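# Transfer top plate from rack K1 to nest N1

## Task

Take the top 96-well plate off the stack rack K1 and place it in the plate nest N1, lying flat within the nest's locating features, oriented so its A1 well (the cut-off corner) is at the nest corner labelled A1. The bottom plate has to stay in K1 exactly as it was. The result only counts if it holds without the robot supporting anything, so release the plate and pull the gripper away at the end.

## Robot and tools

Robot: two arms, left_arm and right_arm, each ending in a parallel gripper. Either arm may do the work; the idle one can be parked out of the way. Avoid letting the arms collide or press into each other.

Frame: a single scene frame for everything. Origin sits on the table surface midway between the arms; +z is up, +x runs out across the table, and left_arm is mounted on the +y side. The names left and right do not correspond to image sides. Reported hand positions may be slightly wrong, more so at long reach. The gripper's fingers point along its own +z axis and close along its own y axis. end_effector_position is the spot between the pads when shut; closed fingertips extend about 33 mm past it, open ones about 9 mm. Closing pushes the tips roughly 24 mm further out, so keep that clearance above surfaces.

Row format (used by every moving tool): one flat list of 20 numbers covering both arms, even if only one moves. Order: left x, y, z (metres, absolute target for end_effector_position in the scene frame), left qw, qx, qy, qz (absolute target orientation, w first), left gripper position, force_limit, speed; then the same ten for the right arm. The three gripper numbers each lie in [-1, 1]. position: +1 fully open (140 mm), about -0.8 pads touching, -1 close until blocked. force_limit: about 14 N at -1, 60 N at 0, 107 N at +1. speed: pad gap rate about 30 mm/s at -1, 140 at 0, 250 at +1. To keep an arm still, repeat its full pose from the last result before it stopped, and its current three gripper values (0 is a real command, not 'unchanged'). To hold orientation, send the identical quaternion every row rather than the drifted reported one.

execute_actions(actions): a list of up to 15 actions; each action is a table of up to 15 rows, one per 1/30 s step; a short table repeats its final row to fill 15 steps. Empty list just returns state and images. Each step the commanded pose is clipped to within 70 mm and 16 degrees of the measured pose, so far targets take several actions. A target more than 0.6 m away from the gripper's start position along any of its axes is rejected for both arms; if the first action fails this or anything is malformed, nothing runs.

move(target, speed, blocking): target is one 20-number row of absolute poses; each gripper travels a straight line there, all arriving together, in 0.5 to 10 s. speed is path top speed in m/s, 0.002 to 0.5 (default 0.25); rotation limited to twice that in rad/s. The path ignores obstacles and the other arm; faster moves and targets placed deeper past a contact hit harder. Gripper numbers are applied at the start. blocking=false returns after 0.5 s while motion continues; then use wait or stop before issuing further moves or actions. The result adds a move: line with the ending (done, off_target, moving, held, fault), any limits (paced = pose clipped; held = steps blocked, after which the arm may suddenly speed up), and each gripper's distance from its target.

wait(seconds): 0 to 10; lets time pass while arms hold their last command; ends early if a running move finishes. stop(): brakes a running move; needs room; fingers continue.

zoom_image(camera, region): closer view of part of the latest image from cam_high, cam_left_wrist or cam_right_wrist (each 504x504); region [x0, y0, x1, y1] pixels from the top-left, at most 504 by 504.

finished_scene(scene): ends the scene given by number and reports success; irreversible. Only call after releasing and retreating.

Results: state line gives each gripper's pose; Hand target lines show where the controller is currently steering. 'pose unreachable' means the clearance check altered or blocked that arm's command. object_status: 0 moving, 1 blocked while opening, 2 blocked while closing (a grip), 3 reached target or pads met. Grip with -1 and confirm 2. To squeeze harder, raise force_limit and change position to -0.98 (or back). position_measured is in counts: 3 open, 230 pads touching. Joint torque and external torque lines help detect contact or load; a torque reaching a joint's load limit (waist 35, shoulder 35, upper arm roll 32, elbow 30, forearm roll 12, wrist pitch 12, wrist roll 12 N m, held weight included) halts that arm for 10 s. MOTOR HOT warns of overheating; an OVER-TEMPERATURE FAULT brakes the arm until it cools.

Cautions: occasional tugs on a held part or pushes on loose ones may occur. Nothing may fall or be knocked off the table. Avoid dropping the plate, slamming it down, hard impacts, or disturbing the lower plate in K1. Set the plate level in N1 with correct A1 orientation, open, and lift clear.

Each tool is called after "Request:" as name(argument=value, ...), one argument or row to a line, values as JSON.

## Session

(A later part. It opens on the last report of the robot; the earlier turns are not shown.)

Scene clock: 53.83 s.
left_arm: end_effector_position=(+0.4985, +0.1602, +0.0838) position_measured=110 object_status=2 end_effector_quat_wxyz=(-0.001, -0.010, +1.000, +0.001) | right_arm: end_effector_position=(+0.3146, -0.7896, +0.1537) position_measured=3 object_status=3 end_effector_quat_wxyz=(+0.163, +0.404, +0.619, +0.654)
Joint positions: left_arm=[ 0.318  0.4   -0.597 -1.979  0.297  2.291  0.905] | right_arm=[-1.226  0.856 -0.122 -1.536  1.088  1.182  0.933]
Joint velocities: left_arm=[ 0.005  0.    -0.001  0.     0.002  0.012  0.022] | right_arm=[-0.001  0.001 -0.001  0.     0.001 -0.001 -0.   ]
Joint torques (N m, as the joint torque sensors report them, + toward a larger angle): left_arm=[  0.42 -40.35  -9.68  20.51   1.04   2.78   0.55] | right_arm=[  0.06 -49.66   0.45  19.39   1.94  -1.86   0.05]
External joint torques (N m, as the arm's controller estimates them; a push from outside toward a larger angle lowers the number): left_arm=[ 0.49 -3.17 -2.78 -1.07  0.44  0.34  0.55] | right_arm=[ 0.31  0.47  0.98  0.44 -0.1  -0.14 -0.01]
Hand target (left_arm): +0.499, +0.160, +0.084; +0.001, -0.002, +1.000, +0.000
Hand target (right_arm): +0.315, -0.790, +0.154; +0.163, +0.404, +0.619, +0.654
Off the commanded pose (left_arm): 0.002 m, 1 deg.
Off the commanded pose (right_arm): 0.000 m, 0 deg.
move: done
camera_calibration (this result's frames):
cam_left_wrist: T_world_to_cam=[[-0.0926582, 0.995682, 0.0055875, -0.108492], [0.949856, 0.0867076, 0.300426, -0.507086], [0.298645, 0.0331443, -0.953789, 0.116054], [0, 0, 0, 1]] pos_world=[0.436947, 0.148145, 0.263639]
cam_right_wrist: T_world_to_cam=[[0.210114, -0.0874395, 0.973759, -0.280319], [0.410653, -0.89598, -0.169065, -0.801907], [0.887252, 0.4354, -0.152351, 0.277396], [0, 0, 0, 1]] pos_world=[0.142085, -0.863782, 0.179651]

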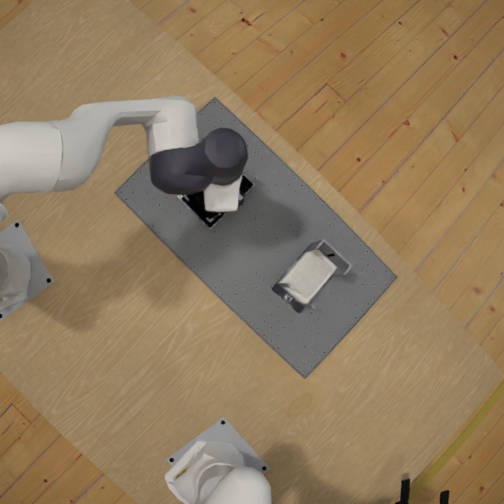

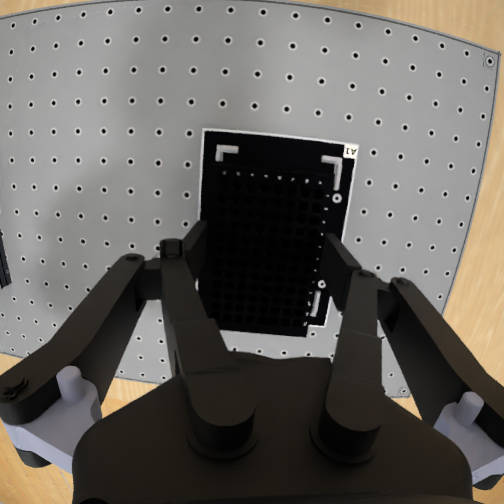

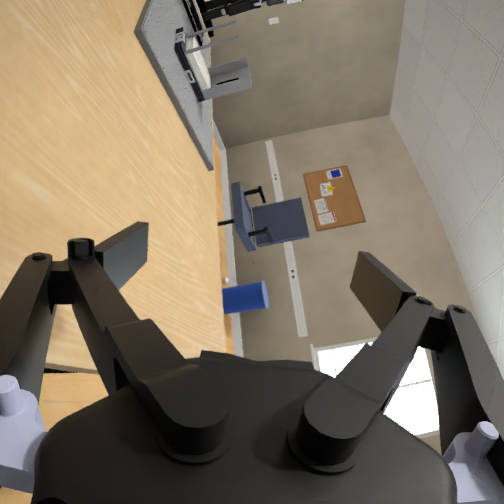

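Request:
move(
  target=[0.4915,0.1645,0.069,0,0.008,-1,0,-1,0,-1,0.3146,-0.7896,0.1537,0.163,0.404,0.619,0.654,1,0,0],
  speed=0.02,
)

Request:
zoom_image(
  camera="cam_left_wrist",
  region=[150,130,370,350],
)

Scene clock: 59.80 s.
left_arm: end_effector_position=(+0.4908, +0.1642, +0.0698) position_measured=110 object_status=2 end_effector_quat_wxyz=(-0.001, -0.005, +1.000, +0.000) | right_arm: end_effector_position=(+0.3146, -0.7896, +0.1537) position_measured=3 object_status=3 end_effector_quat_wxyz=(+0.163, +0.404, +0.619, +0.654)
Joint positions: left_arm=[ 0.318  0.4   -0.588 -2.019  0.303  2.332  0.91 ] | right_arm=[-1.226  0.856 -0.122 -1.536  1.088  1.182  0.933]
Joint velocities: left_arm=[0.    0.    0.004 0.    0.    0.015 0.   ] | right_arm=[-0.001 -0.001 -0.     0.     0.     0.001  0.   ]
Joint torques (N m, as the joint torque sensors report them, + toward a larger angle): left_arm=[ -0.98 -38.54  -6.52  19.58   1.03   2.86  -0.34] | right_arm=[ -0.41 -49.23   0.55  19.61   1.96  -1.81   0.07]
External joint torques (N m, as the arm's controller estimates them; a push from outside toward a larger angle lowers the number): left_arm=[-0.91 -1.7   0.3  -1.57  0.45  0.42 -0.34] | right_arm=[-0.36  1.36  0.94  0.43 -0.11 -0.08  0.02]
Hand target (left_arm): +0.492, +0.165, +0.069; +0.000, -0.008, +1.000, +0.000
Hand target (right_arm): +0.315, -0.790, +0.154; +0.163, +0.404, +0.619, +0.654
Off the commanded pose (left_arm): 0.001 m, 0 deg.
Off the commanded pose (right_arm): 0.000 m, 0 deg.
move: done
camera_calibration (this result's frames):
cam_left_wrist: T_world_to_cam=[[-0.0831185, 0.996529, 0.00451581, -0.117802], [0.950996, 0.0779647, 0.299214, -0.494956], [0.297823, 0.0291647, -0.954175, 0.105891], [0, 0, 0, 1]] pos_world=[0.429372, 0.152894, 0.249668]
cam_right_wrist: T_world_to_cam=[[0.210114, -0.0874396, 0.973759, -0.280319], [0.410653, -0.89598, -0.169065, -0.801907], [0.887252, 0.4354, -0.152351, 0.277396], [0, 0, 0, 1]] pos_world=[0.142085, -0.863782, 0.179651]

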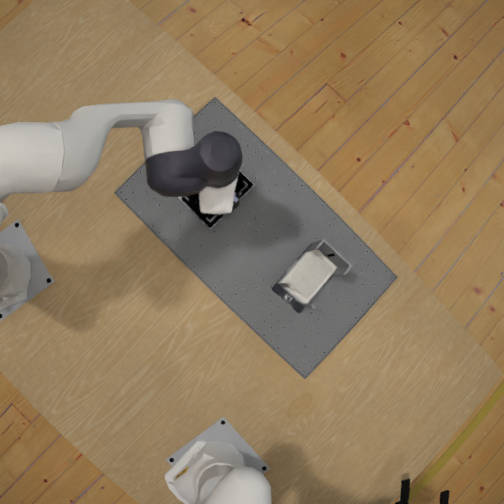

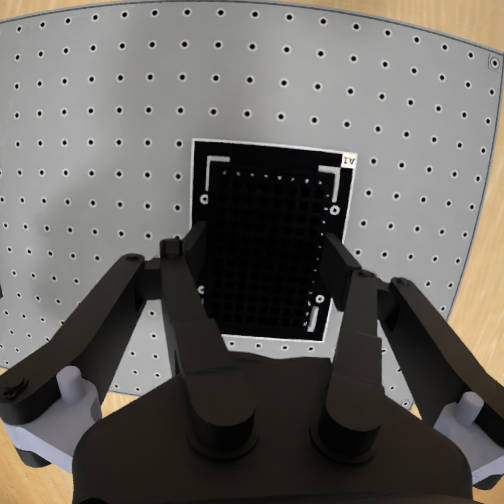

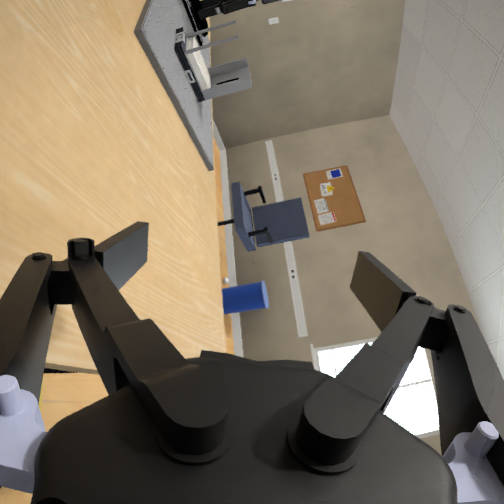

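Region (150, 130, 370, 350) of cam_left_wrist's 504x504 image, scaled by 2.291, with more detail than that image has.

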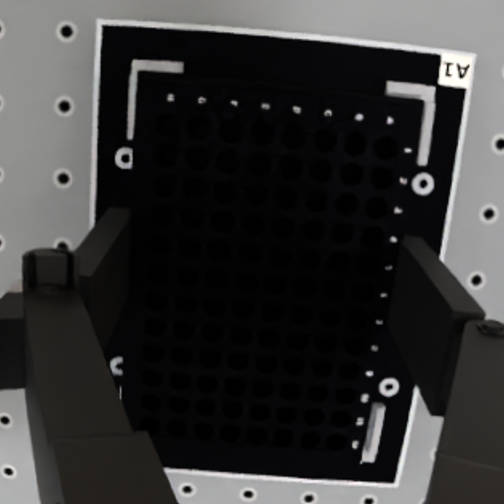

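Need about +1.5 mm y, +1 mm x, +0.6° yaw.

Request:
move(
  target=[0.4935,0.1665,0.065,0,0.014,-1,0,-1,0,-1,0.3146,-0.7896,0.1537,0.163,0.404,0.619,0.654,1,0,0],
  speed=0.008,
)

Request:
zoom_image(
  camera="cam_left_wrist",
  region=[150,130,370,350],
)

Scene clock: 64.77 s.
left_arm: end_effector_position=(+0.4925, +0.1666, +0.0654) position_measured=110 object_status=2 end_effector_quat_wxyz=(-0.001, -0.011, +1.000, +0.000) | right_arm: end_effector_position=(+0.3146, -0.7896, +0.1537) position_measured=3 object_status=3 end_effector_quat_wxyz=(+0.163, +0.404, +0.619, +0.654)
Joint positions: left_arm=[ 0.314  0.408 -0.578 -2.02   0.305  2.341  0.903] | right_arm=[-1.226  0.856 -0.122 -1.536  1.088  1.182  0.933]
Joint velocities: left_arm=[-0.003  0.001  0.004 -0.001  0.002  0.004 -0.004] | right_arm=[-0.001  0.001  0.002 -0.001  0.     0.001 -0.   ]
Joint torques (N m, as the joint torque sensors report them, + toward a larger angle): left_arm=[ -1.68 -38.54  -5.31  20.81   1.     2.6   -0.25] | right_arm=[ -0.42 -49.71   0.52  19.71   1.98  -1.84   0.05]
External joint torques (N m, as the arm's controller estimates them; a push from outside toward a larger angle lowers the number): left_arm=[-1.63 -1.47  1.46 -0.16  0.43  0.17 -0.25] | right_arm=[-0.44  0.43  0.84  0.75 -0.07 -0.11 -0.01]
Hand target (left_arm): +0.494, +0.167, +0.065; +0.000, -0.014, +1.000, -0.000
Hand target (right_arm): +0.315, -0.790, +0.154; +0.163, +0.404, +0.619, +0.654
Off the commanded pose (left_arm): 0.001 m, 0 deg.
Off the commanded pose (right_arm): 0.000 m, 0 deg.
move: done
camera_calibration (this result's frames):
cam_left_wrist: T_world_to_cam=[[-0.0940085, 0.995564, 0.00385081, -0.114444], [0.949995, 0.0885473, 0.299447, -0.496781], [0.297778, 0.0318088, -0.954105, 0.100768], [0, 0, 0, 1]] pos_world=[0.431174, 0.15472, 0.245344]
cam_right_wrist: T_world_to_cam=[[0.210114, -0.0874395, 0.973759, -0.280319], [0.410653, -0.89598, -0.169065, -0.801907], [0.887252, 0.4354, -0.152351, 0.277396], [0, 0, 0, 1]] pos_world=[0.142085, -0.863782, 0.179651]

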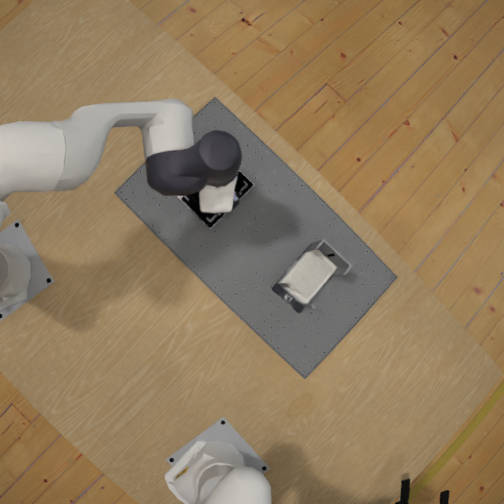

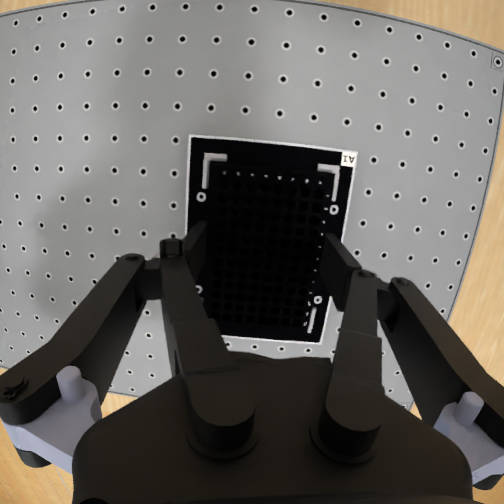

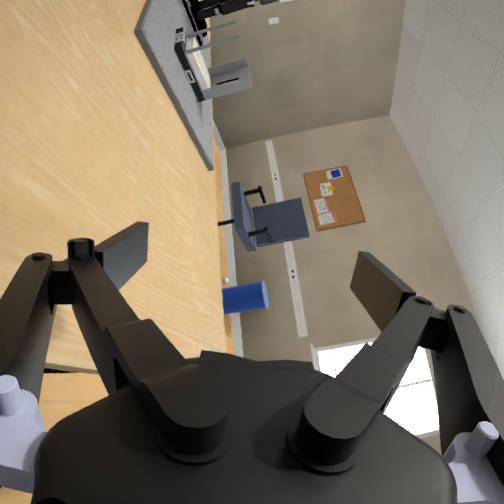

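Region (150, 130, 370, 350) of cam_left_wrist's 504x504 image, scaled by 2.291, with more detail than that image has.

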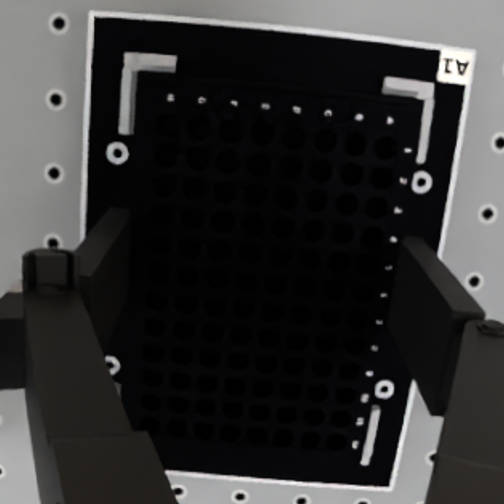

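Request:
move(
  target=[0.492,0.1657,0.0565,0,0.014,-1,0,-1,0,-1,0.3146,-0.7896,0.1537,0.163,0.404,0.619,0.654,1,0,0],
  speed=0.008,
)

Request:
zoom_image(
  camera="cam_left_wrist",
  region=[150,130,370,350],
)

Scene clock: 71.57 s.
left_arm: end_effector_position=(+0.4931, +0.1662, +0.0601) position_measured=110 object_status=2 end_effector_quat_wxyz=(+0.001, -0.012, +1.000, +0.001) | right_arm: end_effector_position=(+0.3146, -0.7896, +0.1537) position_measured=3 object_status=3 end_effector_quat_wxyz=(+0.163, +0.404, +0.619, +0.654)
Joint positions: left_arm=[ 0.306  0.416 -0.569 -2.022  0.315  2.354  0.893] | right_arm=[-1.226  0.856 -0.122 -1.536  1.088  1.182  0.933]
Joint velocities: left_arm=[-0.    -0.    -0.     0.     0.002  0.002 -0.006] | right_arm=[-0.001  0.002  0.001 -0.001  0.001  0.     0.   ]
Joint torques (N m, as the joint torque sensors report them, + toward a larger angle): left_arm=[ -2.73 -36.46  -5.69  18.51   1.19   3.5   -0.24] | right_arm=[  0.25 -49.65   0.47  20.06   2.02  -1.9    0.04]
External joint torques (N m, as the arm's controller estimates them; a push from outside toward a larger angle lowers the number): left_arm=[-2.8   1.02  1.07 -2.5   0.63  1.04 -0.24] | right_arm=[ 0.23  0.39  0.8   1.15 -0.02 -0.16 -0.02]
Hand target (left_arm): +0.492, +0.166, +0.057; +0.000, -0.014, +1.000, +0.000
Hand target (right_arm): +0.315, -0.790, +0.154; +0.163, +0.404, +0.619, +0.654
Off the commanded pose (left_arm): 0.004 m, 0 deg.
Off the commanded pose (right_arm): 0.000 m, 0 deg.
move: off_target (left_arm)
camera_calibration (this result's frames):
cam_left_wrist: T_world_to_cam=[[-0.0959911, 0.995371, 0.00471984, -0.113099], [0.948754, 0.0900592, 0.30291, -0.495494], [0.301083, 0.0335546, -0.953008, 0.0935249], [0, 0, 0, 1]] pos_world=[0.431087, 0.154061, 0.239754]
cam_right_wrist: T_world_to_cam=[[0.210114, -0.0874395, 0.973759, -0.280319], [0.410653, -0.89598, -0.169065, -0.801907], [0.887252, 0.4354, -0.152351, 0.277396], [0, 0, 0, 1]] pos_world=[0.142085, -0.863782, 0.179651]

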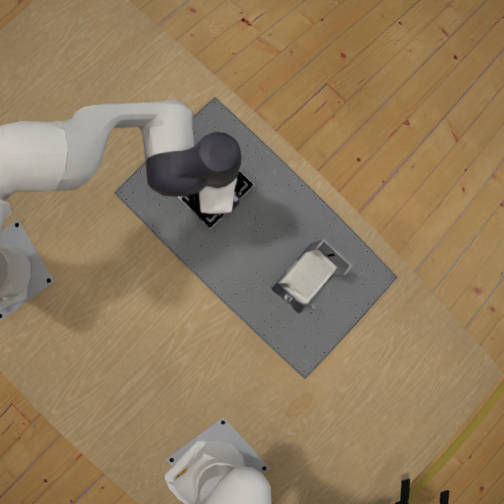

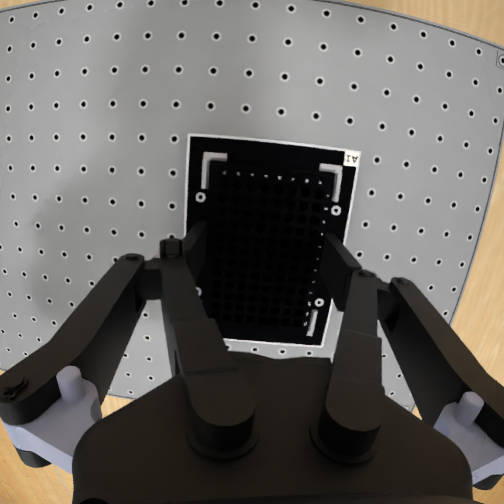

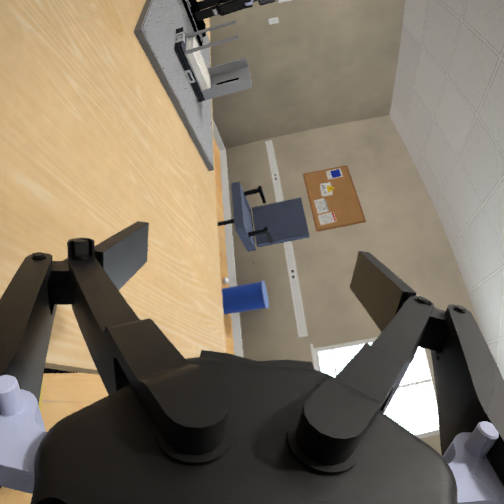

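Region (150, 130, 370, 350) of cam_left_wrist's 504x504 image, scaled by 2.291, with more detail than that image has.

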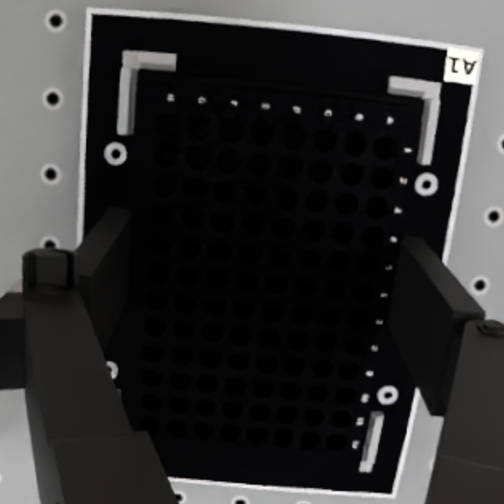

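Request:
move(
  target=[0.4925,0.166,0.0595,0,0.014,-1,0,0.5,0,-1,0.3146,-0.7896,0.1537,0.163,0.404,0.619,0.654,1,0,0],
)

Request:
move(
  target=[0.55,0.168,0.15,0,0.014,-1,0,0.5,0,-1,0.3146,-0.7896,0.1537,0.163,0.404,0.619,0.654,1,0,0],
  speed=0.1,
)

Request:
zoom_image(
  camera="cam_left_wrist",
  region=[180,70,370,260],
)

Scene clock: 76.47 s.
left_arm: end_effector_position=(+0.4933, +0.1662, +0.0602) position_measured=66 object_status=0 end_effector_quat_wxyz=(+0.001, -0.012, +1.000, +0.001) | right_arm: end_effector_position=(+0.3146, -0.7896, +0.1537) position_measured=3 object_status=3 end_effector_quat_wxyz=(+0.163, +0.404, +0.619, +0.654)
Joint positions: left_arm=[ 0.305  0.416 -0.568 -2.022  0.315  2.355  0.891] | right_arm=[-1.226  0.856 -0.122 -1.536  1.088  1.182  0.933]
Joint velocities: left_arm=[ 0.     0.    -0.002  0.001  0.001  0.     0.   ] | right_arm=[ 0.    -0.     0.     0.001  0.001  0.001  0.   ]
Joint torques (N m, as the joint torque sensors report them, + toward a larger angle): left_arm=[ -0.29 -39.3   -7.38  19.88  -0.07   2.46  -0.05] | right_arm=[ -0.04 -49.25   1.05  19.93   1.94  -1.84   0.07]
External joint torques (N m, as the arm's controller estimates them; a push from outside toward a larger angle lowers the number): left_arm=[-0.21 -1.94 -0.53 -1.02 -0.63  0.01 -0.05] | right_arm=[-0.2   1.14  1.28  0.85 -0.12 -0.09  0.01]
Hand target (left_arm): +0.493, +0.166, +0.060; -0.000, -0.014, +1.000, +0.000
Hand target (right_arm): +0.315, -0.790, +0.154; +0.163, +0.404, +0.619, +0.654
Off the commanded pose (left_arm): 0.001 m, 0 deg.
Off the commanded pose (right_arm): 0.000 m, 0 deg.
move: done
camera_calibration (this result's frames):
cam_left_wrist: T_world_to_cam=[[-0.0975362, 0.995222, 0.0045195, -0.112238], [0.948347, 0.0915629, 0.303734, -0.495844], [0.301869, 0.0339111, -0.952746, 0.0930511], [0, 0, 0, 1]] pos_world=[0.431196, 0.153947, 0.239766]
cam_right_wrist: T_world_to_cam=[[0.210114, -0.0874395, 0.973759, -0.280319], [0.410653, -0.895981, -0.169065, -0.801907], [0.887252, 0.4354, -0.152351, 0.277396], [0, 0, 0, 1]] pos_world=[0.142085, -0.863783, 0.179651]

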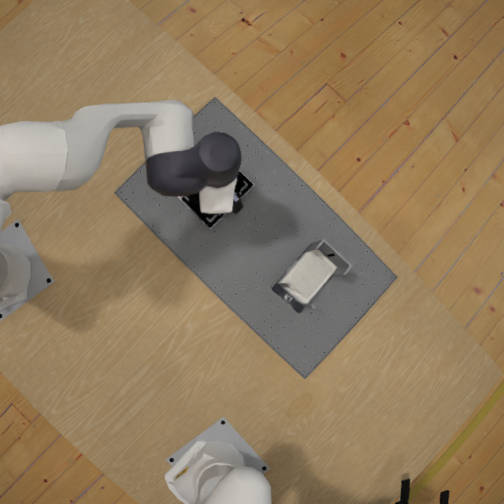

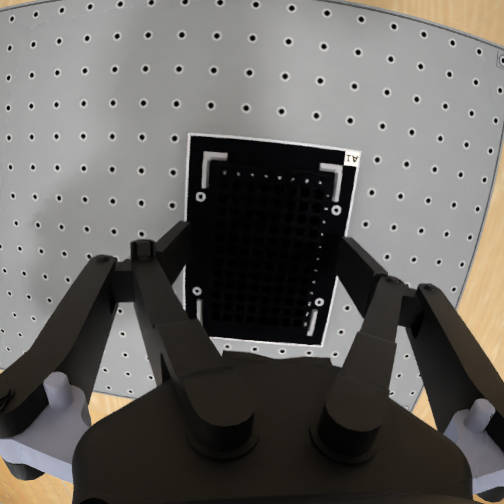

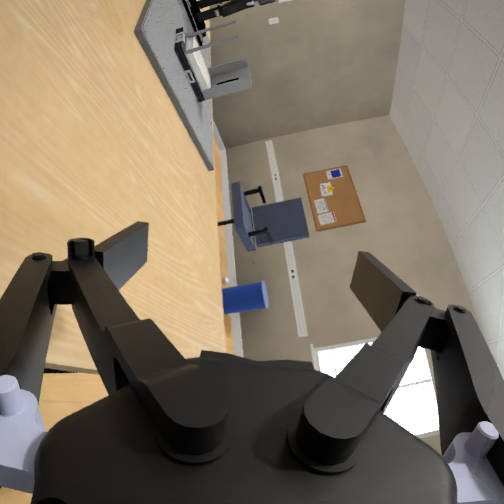

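Scene clock: 78.13 s.
left_arm: end_effector_position=(+0.5500, +0.1685, +0.1504) position_measured=66 object_status=3 end_effector_quat_wxyz=(+0.001, -0.017, +1.000, -0.001) | right_arm: end_effector_position=(+0.3146, -0.7896, +0.1537) position_measured=3 object_status=3 end_effector_quat_wxyz=(+0.163, +0.404, +0.619, +0.654)
Joint positions: left_arm=[ 0.322  0.429 -0.594 -1.748  0.272  2.098  0.964] | right_arm=[-1.226  0.856 -0.122 -1.536  1.088  1.182  0.933]
Joint velocities: left_arm=[ 0.001  0.001 -0.001  0.001  0.001 -0.01   0.01 ] | right_arm=[-0.    -0.    -0.    -0.     0.     0.001  0.   ]
Joint torques (N m, as the joint torque sensors report them, + toward a larger angle): left_arm=[  0.16 -41.32  -9.06  23.61   0.19   1.93   0.47] | right_arm=[ -0.09 -49.9    0.49  19.75   1.99  -1.84   0.05]
External joint torques (N m, as the arm's controller estimates them; a push from outside toward a larger angle lowers the number): left_arm=[ 0.15 -1.32 -1.84  0.57 -0.51 -0.52  0.47] | right_arm=[-0.02  0.53  0.89  0.64 -0.07 -0.11 -0.01]
Hand target (left_arm): +0.549, +0.168, +0.150; -0.001, -0.013, +1.000, -0.002
Hand target (right_arm): +0.315, -0.790, +0.154; +0.163, +0.404, +0.619, +0.654
Off the commanded pose (left_arm): 0.001 m, 0 deg.
Off the commanded pose (right_arm): 0.000 m, 0 deg.
move: done
camera_calibration (this result's frames):
cam_left_wrist: T_world_to_cam=[[-0.107061, 0.994252, 0.000793138, -0.103401], [0.94716, 0.101747, 0.304196, -0.578377], [0.302367, 0.0333186, -0.952609, 0.161652], [0, 0, 0, 1]] pos_world=[0.487867, 0.156269, 0.330014]
cam_right_wrist: T_world_to_cam=[[0.210114, -0.0874395, 0.973759, -0.280319], [0.410653, -0.89598, -0.169065, -0.801907], [0.887252, 0.4354, -0.152351, 0.277396], [0, 0, 0, 1]] pos_world=[0.142085, -0.863782, 0.179651]

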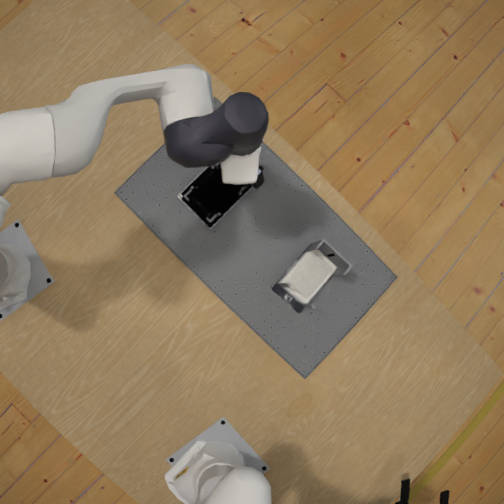

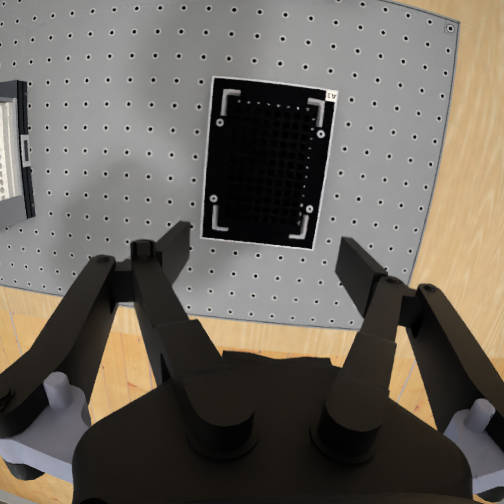

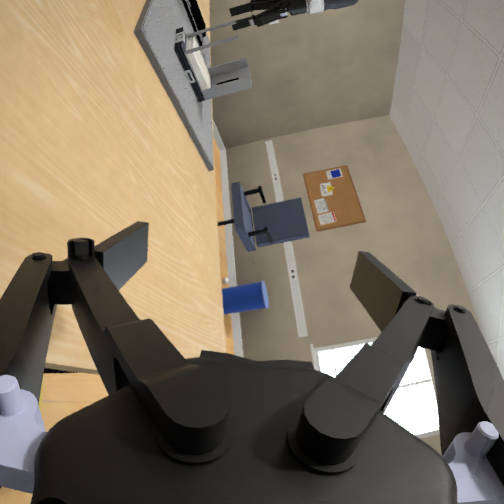

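Region (180, 70, 370, 260) of cam_left_wrist's 504x504 image, scaled by 2.653, with more detail than that image has.

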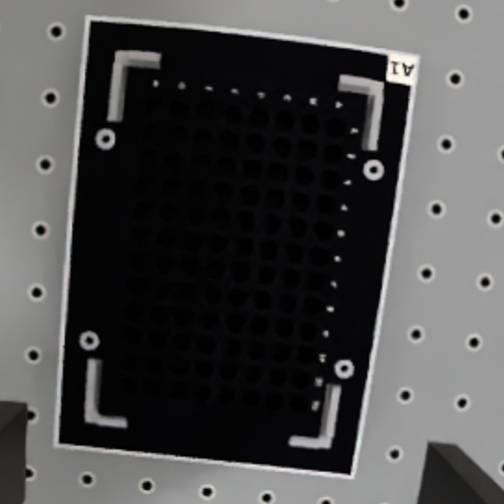

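Request:
move(
  target=[0.62,0.17,0.15,0,0.014,-1,0,0.5,0,-1,0.3146,-0.7896,0.1537,0.163,0.404,0.619,0.654,1,0,0],
  speed=0.15,
)

Request:
zoom_image(
  camera="cam_left_wrist",
  region=[200,120,330,190],
)

Request:
zoom_image(
  camera="cam_right_wrist",
  region=[170,0,230,50],
)

Scene clock: 83.47 s.
left_arm: end_effector_position=(+0.6208, +0.1705, +0.1511) position_measured=66 object_status=3 end_effector_quat_wxyz=(+0.001, -0.019, +1.000, -0.003) | right_arm: end_effector_position=(+0.3146, -0.7896, +0.1537) position_measured=3 object_status=3 end_effector_quat_wxyz=(+0.163, +0.404, +0.619, +0.654)
Joint positions: left_arm=[ 0.252  0.644 -0.546 -1.412  0.34   1.966  0.993] | right_arm=[-1.226  0.856 -0.122 -1.536  1.088  1.182  0.933]
Joint velocities: left_arm=[-0.     0.001  0.001  0.004  0.004 -0.016  0.008] | right_arm=[-0.001  0.001  0.    -0.001  0.002  0.001  0.   ]
Joint torques (N m, as the joint torque sensors report them, + toward a larger angle): left_arm=[ -0.98 -48.77 -10.01  23.94   1.29   2.16   0.3 ] | right_arm=[  0.25 -49.29   0.4   19.38   2.    -1.81   0.06]
External joint torques (N m, as the arm's controller estimates them; a push from outside toward a larger angle lowers the number): left_arm=[-1.   -1.01 -1.02  0.84  0.56 -0.3   0.31] | right_arm=[ 0.45  0.9   0.89  0.4  -0.05 -0.09  0.  ]
Hand target (left_arm): +0.620, +0.171, +0.150; -0.000, -0.014, +1.000, -0.001
Hand target (right_arm): +0.315, -0.790, +0.154; +0.163, +0.404, +0.619, +0.654
Off the commanded pose (left_arm): 0.001 m, 1 deg.
Off the commanded pose (right_arm): 0.000 m, 0 deg.
move: done
camera_calibration (this result's frames):
cam_left_wrist: T_world_to_cam=[[-0.110988, 0.993818, -0.00259877, -0.0947827], [0.946756, 0.106526, 0.303818, -0.646312], [0.302217, 0.0312597, -0.952726, 0.141341], [0, 0, 0, 1]] pos_world=[0.558665, 0.158628, 0.330774]
cam_right_wrist: T_world_to_cam=[[0.210114, -0.0874394, 0.973759, -0.280319], [0.410653, -0.89598, -0.169064, -0.801907], [0.887252, 0.4354, -0.152351, 0.277396], [0, 0, 0, 1]] pos_world=[0.142085, -0.863783, 0.179651]

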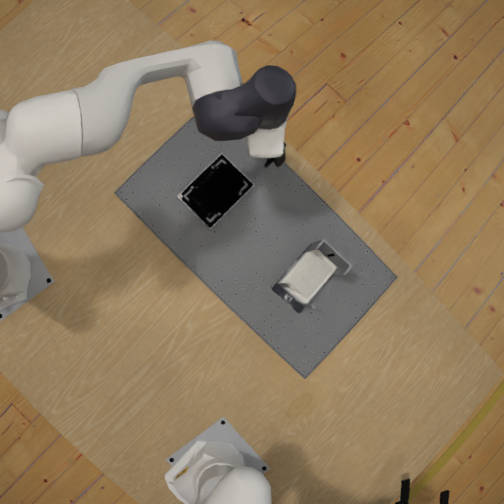

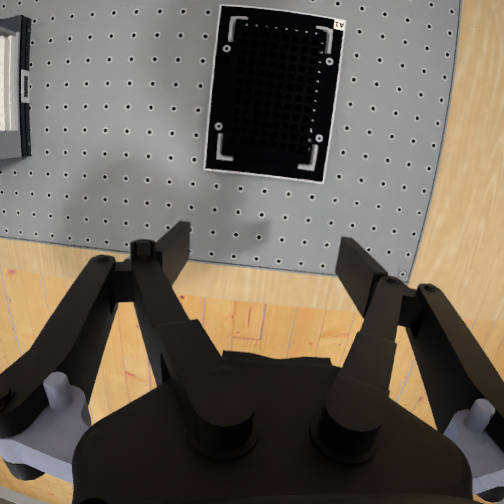

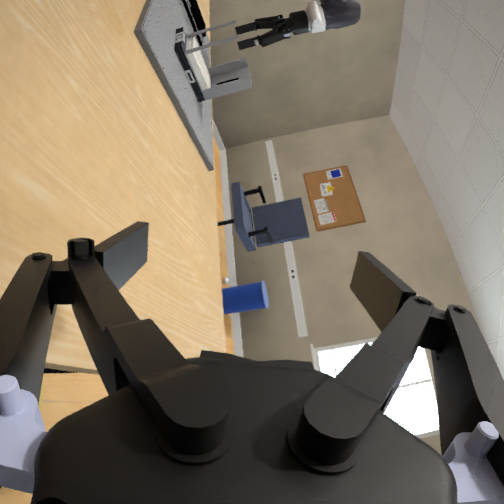

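Region (200, 120, 330, 190) of cam_left_wrist's 504x504 image, scaled by 3.877, with more detail than that image has; it fills the top 271 rows of this view, and the rest is white.

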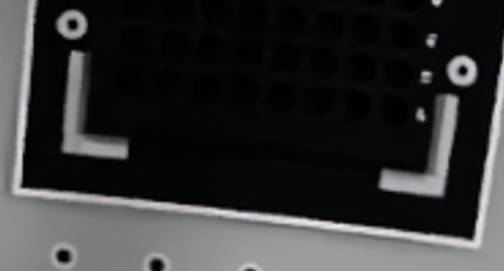

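Region (170, 0, 230, 50) of cam_right_wrist's 504x504 image, scaled by 8.400, with more detail than that image has.

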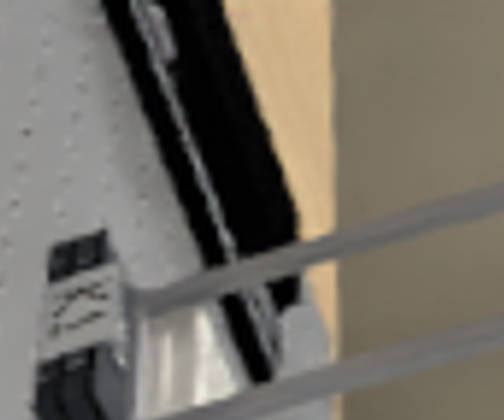

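The locators are fully visible at both ends, so the plate is seated.

Request:
move(
  target=[0.55,0.34,0.22,0,0.014,-1,0,0.5,0,-1,0.3146,-0.7896,0.1537,0.163,0.404,0.619,0.654,1,0,0],
)

Request:
finished_scene(
  scene=2,
)

Scene clock: 88.07 s.
left_arm: end_effector_position=(+0.5481, +0.3385, +0.2188) position_measured=66 object_status=3 end_effector_quat_wxyz=(-0.000, -0.021, +1.000, +0.000) | right_arm: end_effector_position=(+0.3146, -0.7896, +0.1537) position_measured=3 object_status=3 end_effector_quat_wxyz=(+0.163, +0.404, +0.619, +0.654)
Joint positions: left_arm=[ 0.649  0.197 -0.625 -1.862  0.127  2.019  1.3  ] | right_arm=[-1.226  0.856 -0.122 -1.536  1.088  1.182  0.933]
Joint velocities: left_arm=[ 0.003 -0.001 -0.002 -0.002 -0.001  0.002  0.029] | right_arm=[-0.     0.    -0.001 -0.001 -0.    -0.001  0.   ]
Joint torques (N m, as the joint torque sensors report them, + toward a larger angle): left_arm=[  0.68 -35.95  -5.95  22.44   0.12   2.78   0.41] | right_arm=[  0.25 -49.78   0.68  19.6    1.98  -1.88   0.09]
External joint torques (N m, as the arm's controller estimates them; a push from outside toward a larger angle lowers the number): left_arm=[ 0.62 -3.28 -2.46 -1.41 -0.61  0.36  0.41] | right_arm=[ 0.48  0.4   1.2   0.62 -0.06 -0.16  0.03]
Hand target (left_arm): +0.548, +0.337, +0.219; +0.001, -0.014, +1.000, -0.001
Hand target (right_arm): +0.315, -0.790, +0.154; +0.163, +0.404, +0.619, +0.654
Off the commanded pose (left_arm): 0.003 m, 1 deg.
Off the commanded pose (right_arm): 0.000 m, 0 deg.
move: done
camera_calibration (this result's frames):
cam_left_wrist: T_world_to_cam=[[-0.115165, 0.993339, 0.0037684, -0.268627], [0.947159, 0.108667, 0.301795, -0.61646], [0.299376, 0.0383257, -0.953365, 0.221795], [0, 0, 0, 1]] pos_world=[0.486549, 0.325326, 0.398509]
cam_right_wrist: T_world_to_cam=[[0.210114, -0.0874395, 0.973759, -0.280319], [0.410653, -0.895981, -0.169065, -0.801907], [0.887252, 0.4354, -0.152351, 0.277396], [0, 0, 0, 1]] pos_world=[0.142085, -0.863783, 0.179651]

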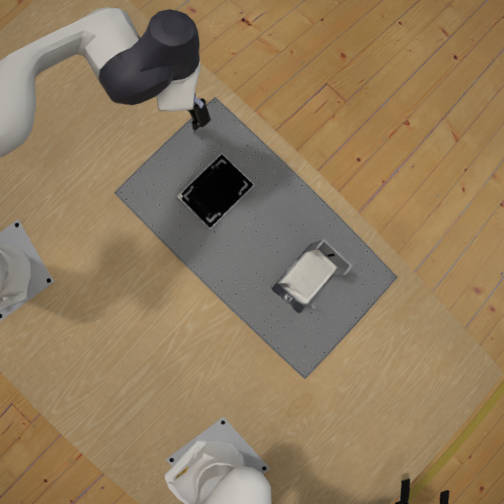

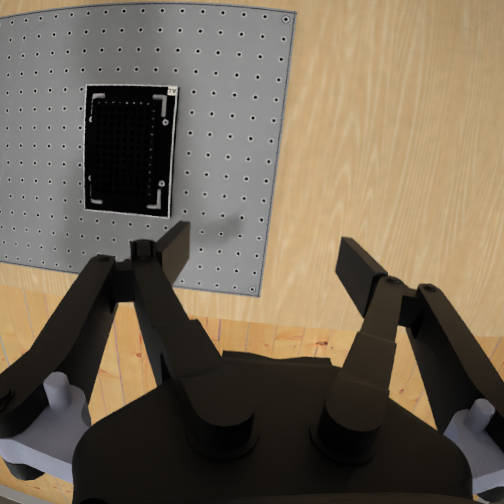

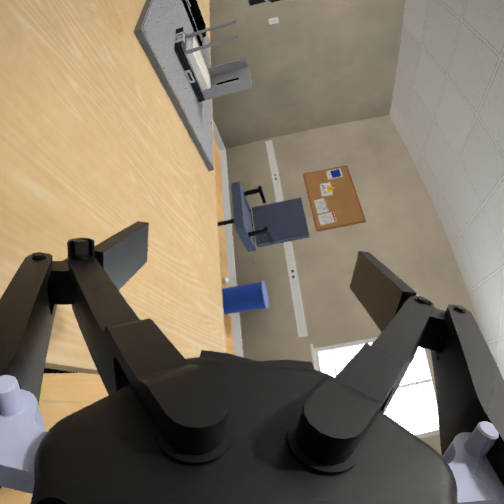

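The scene is finished: the task was done.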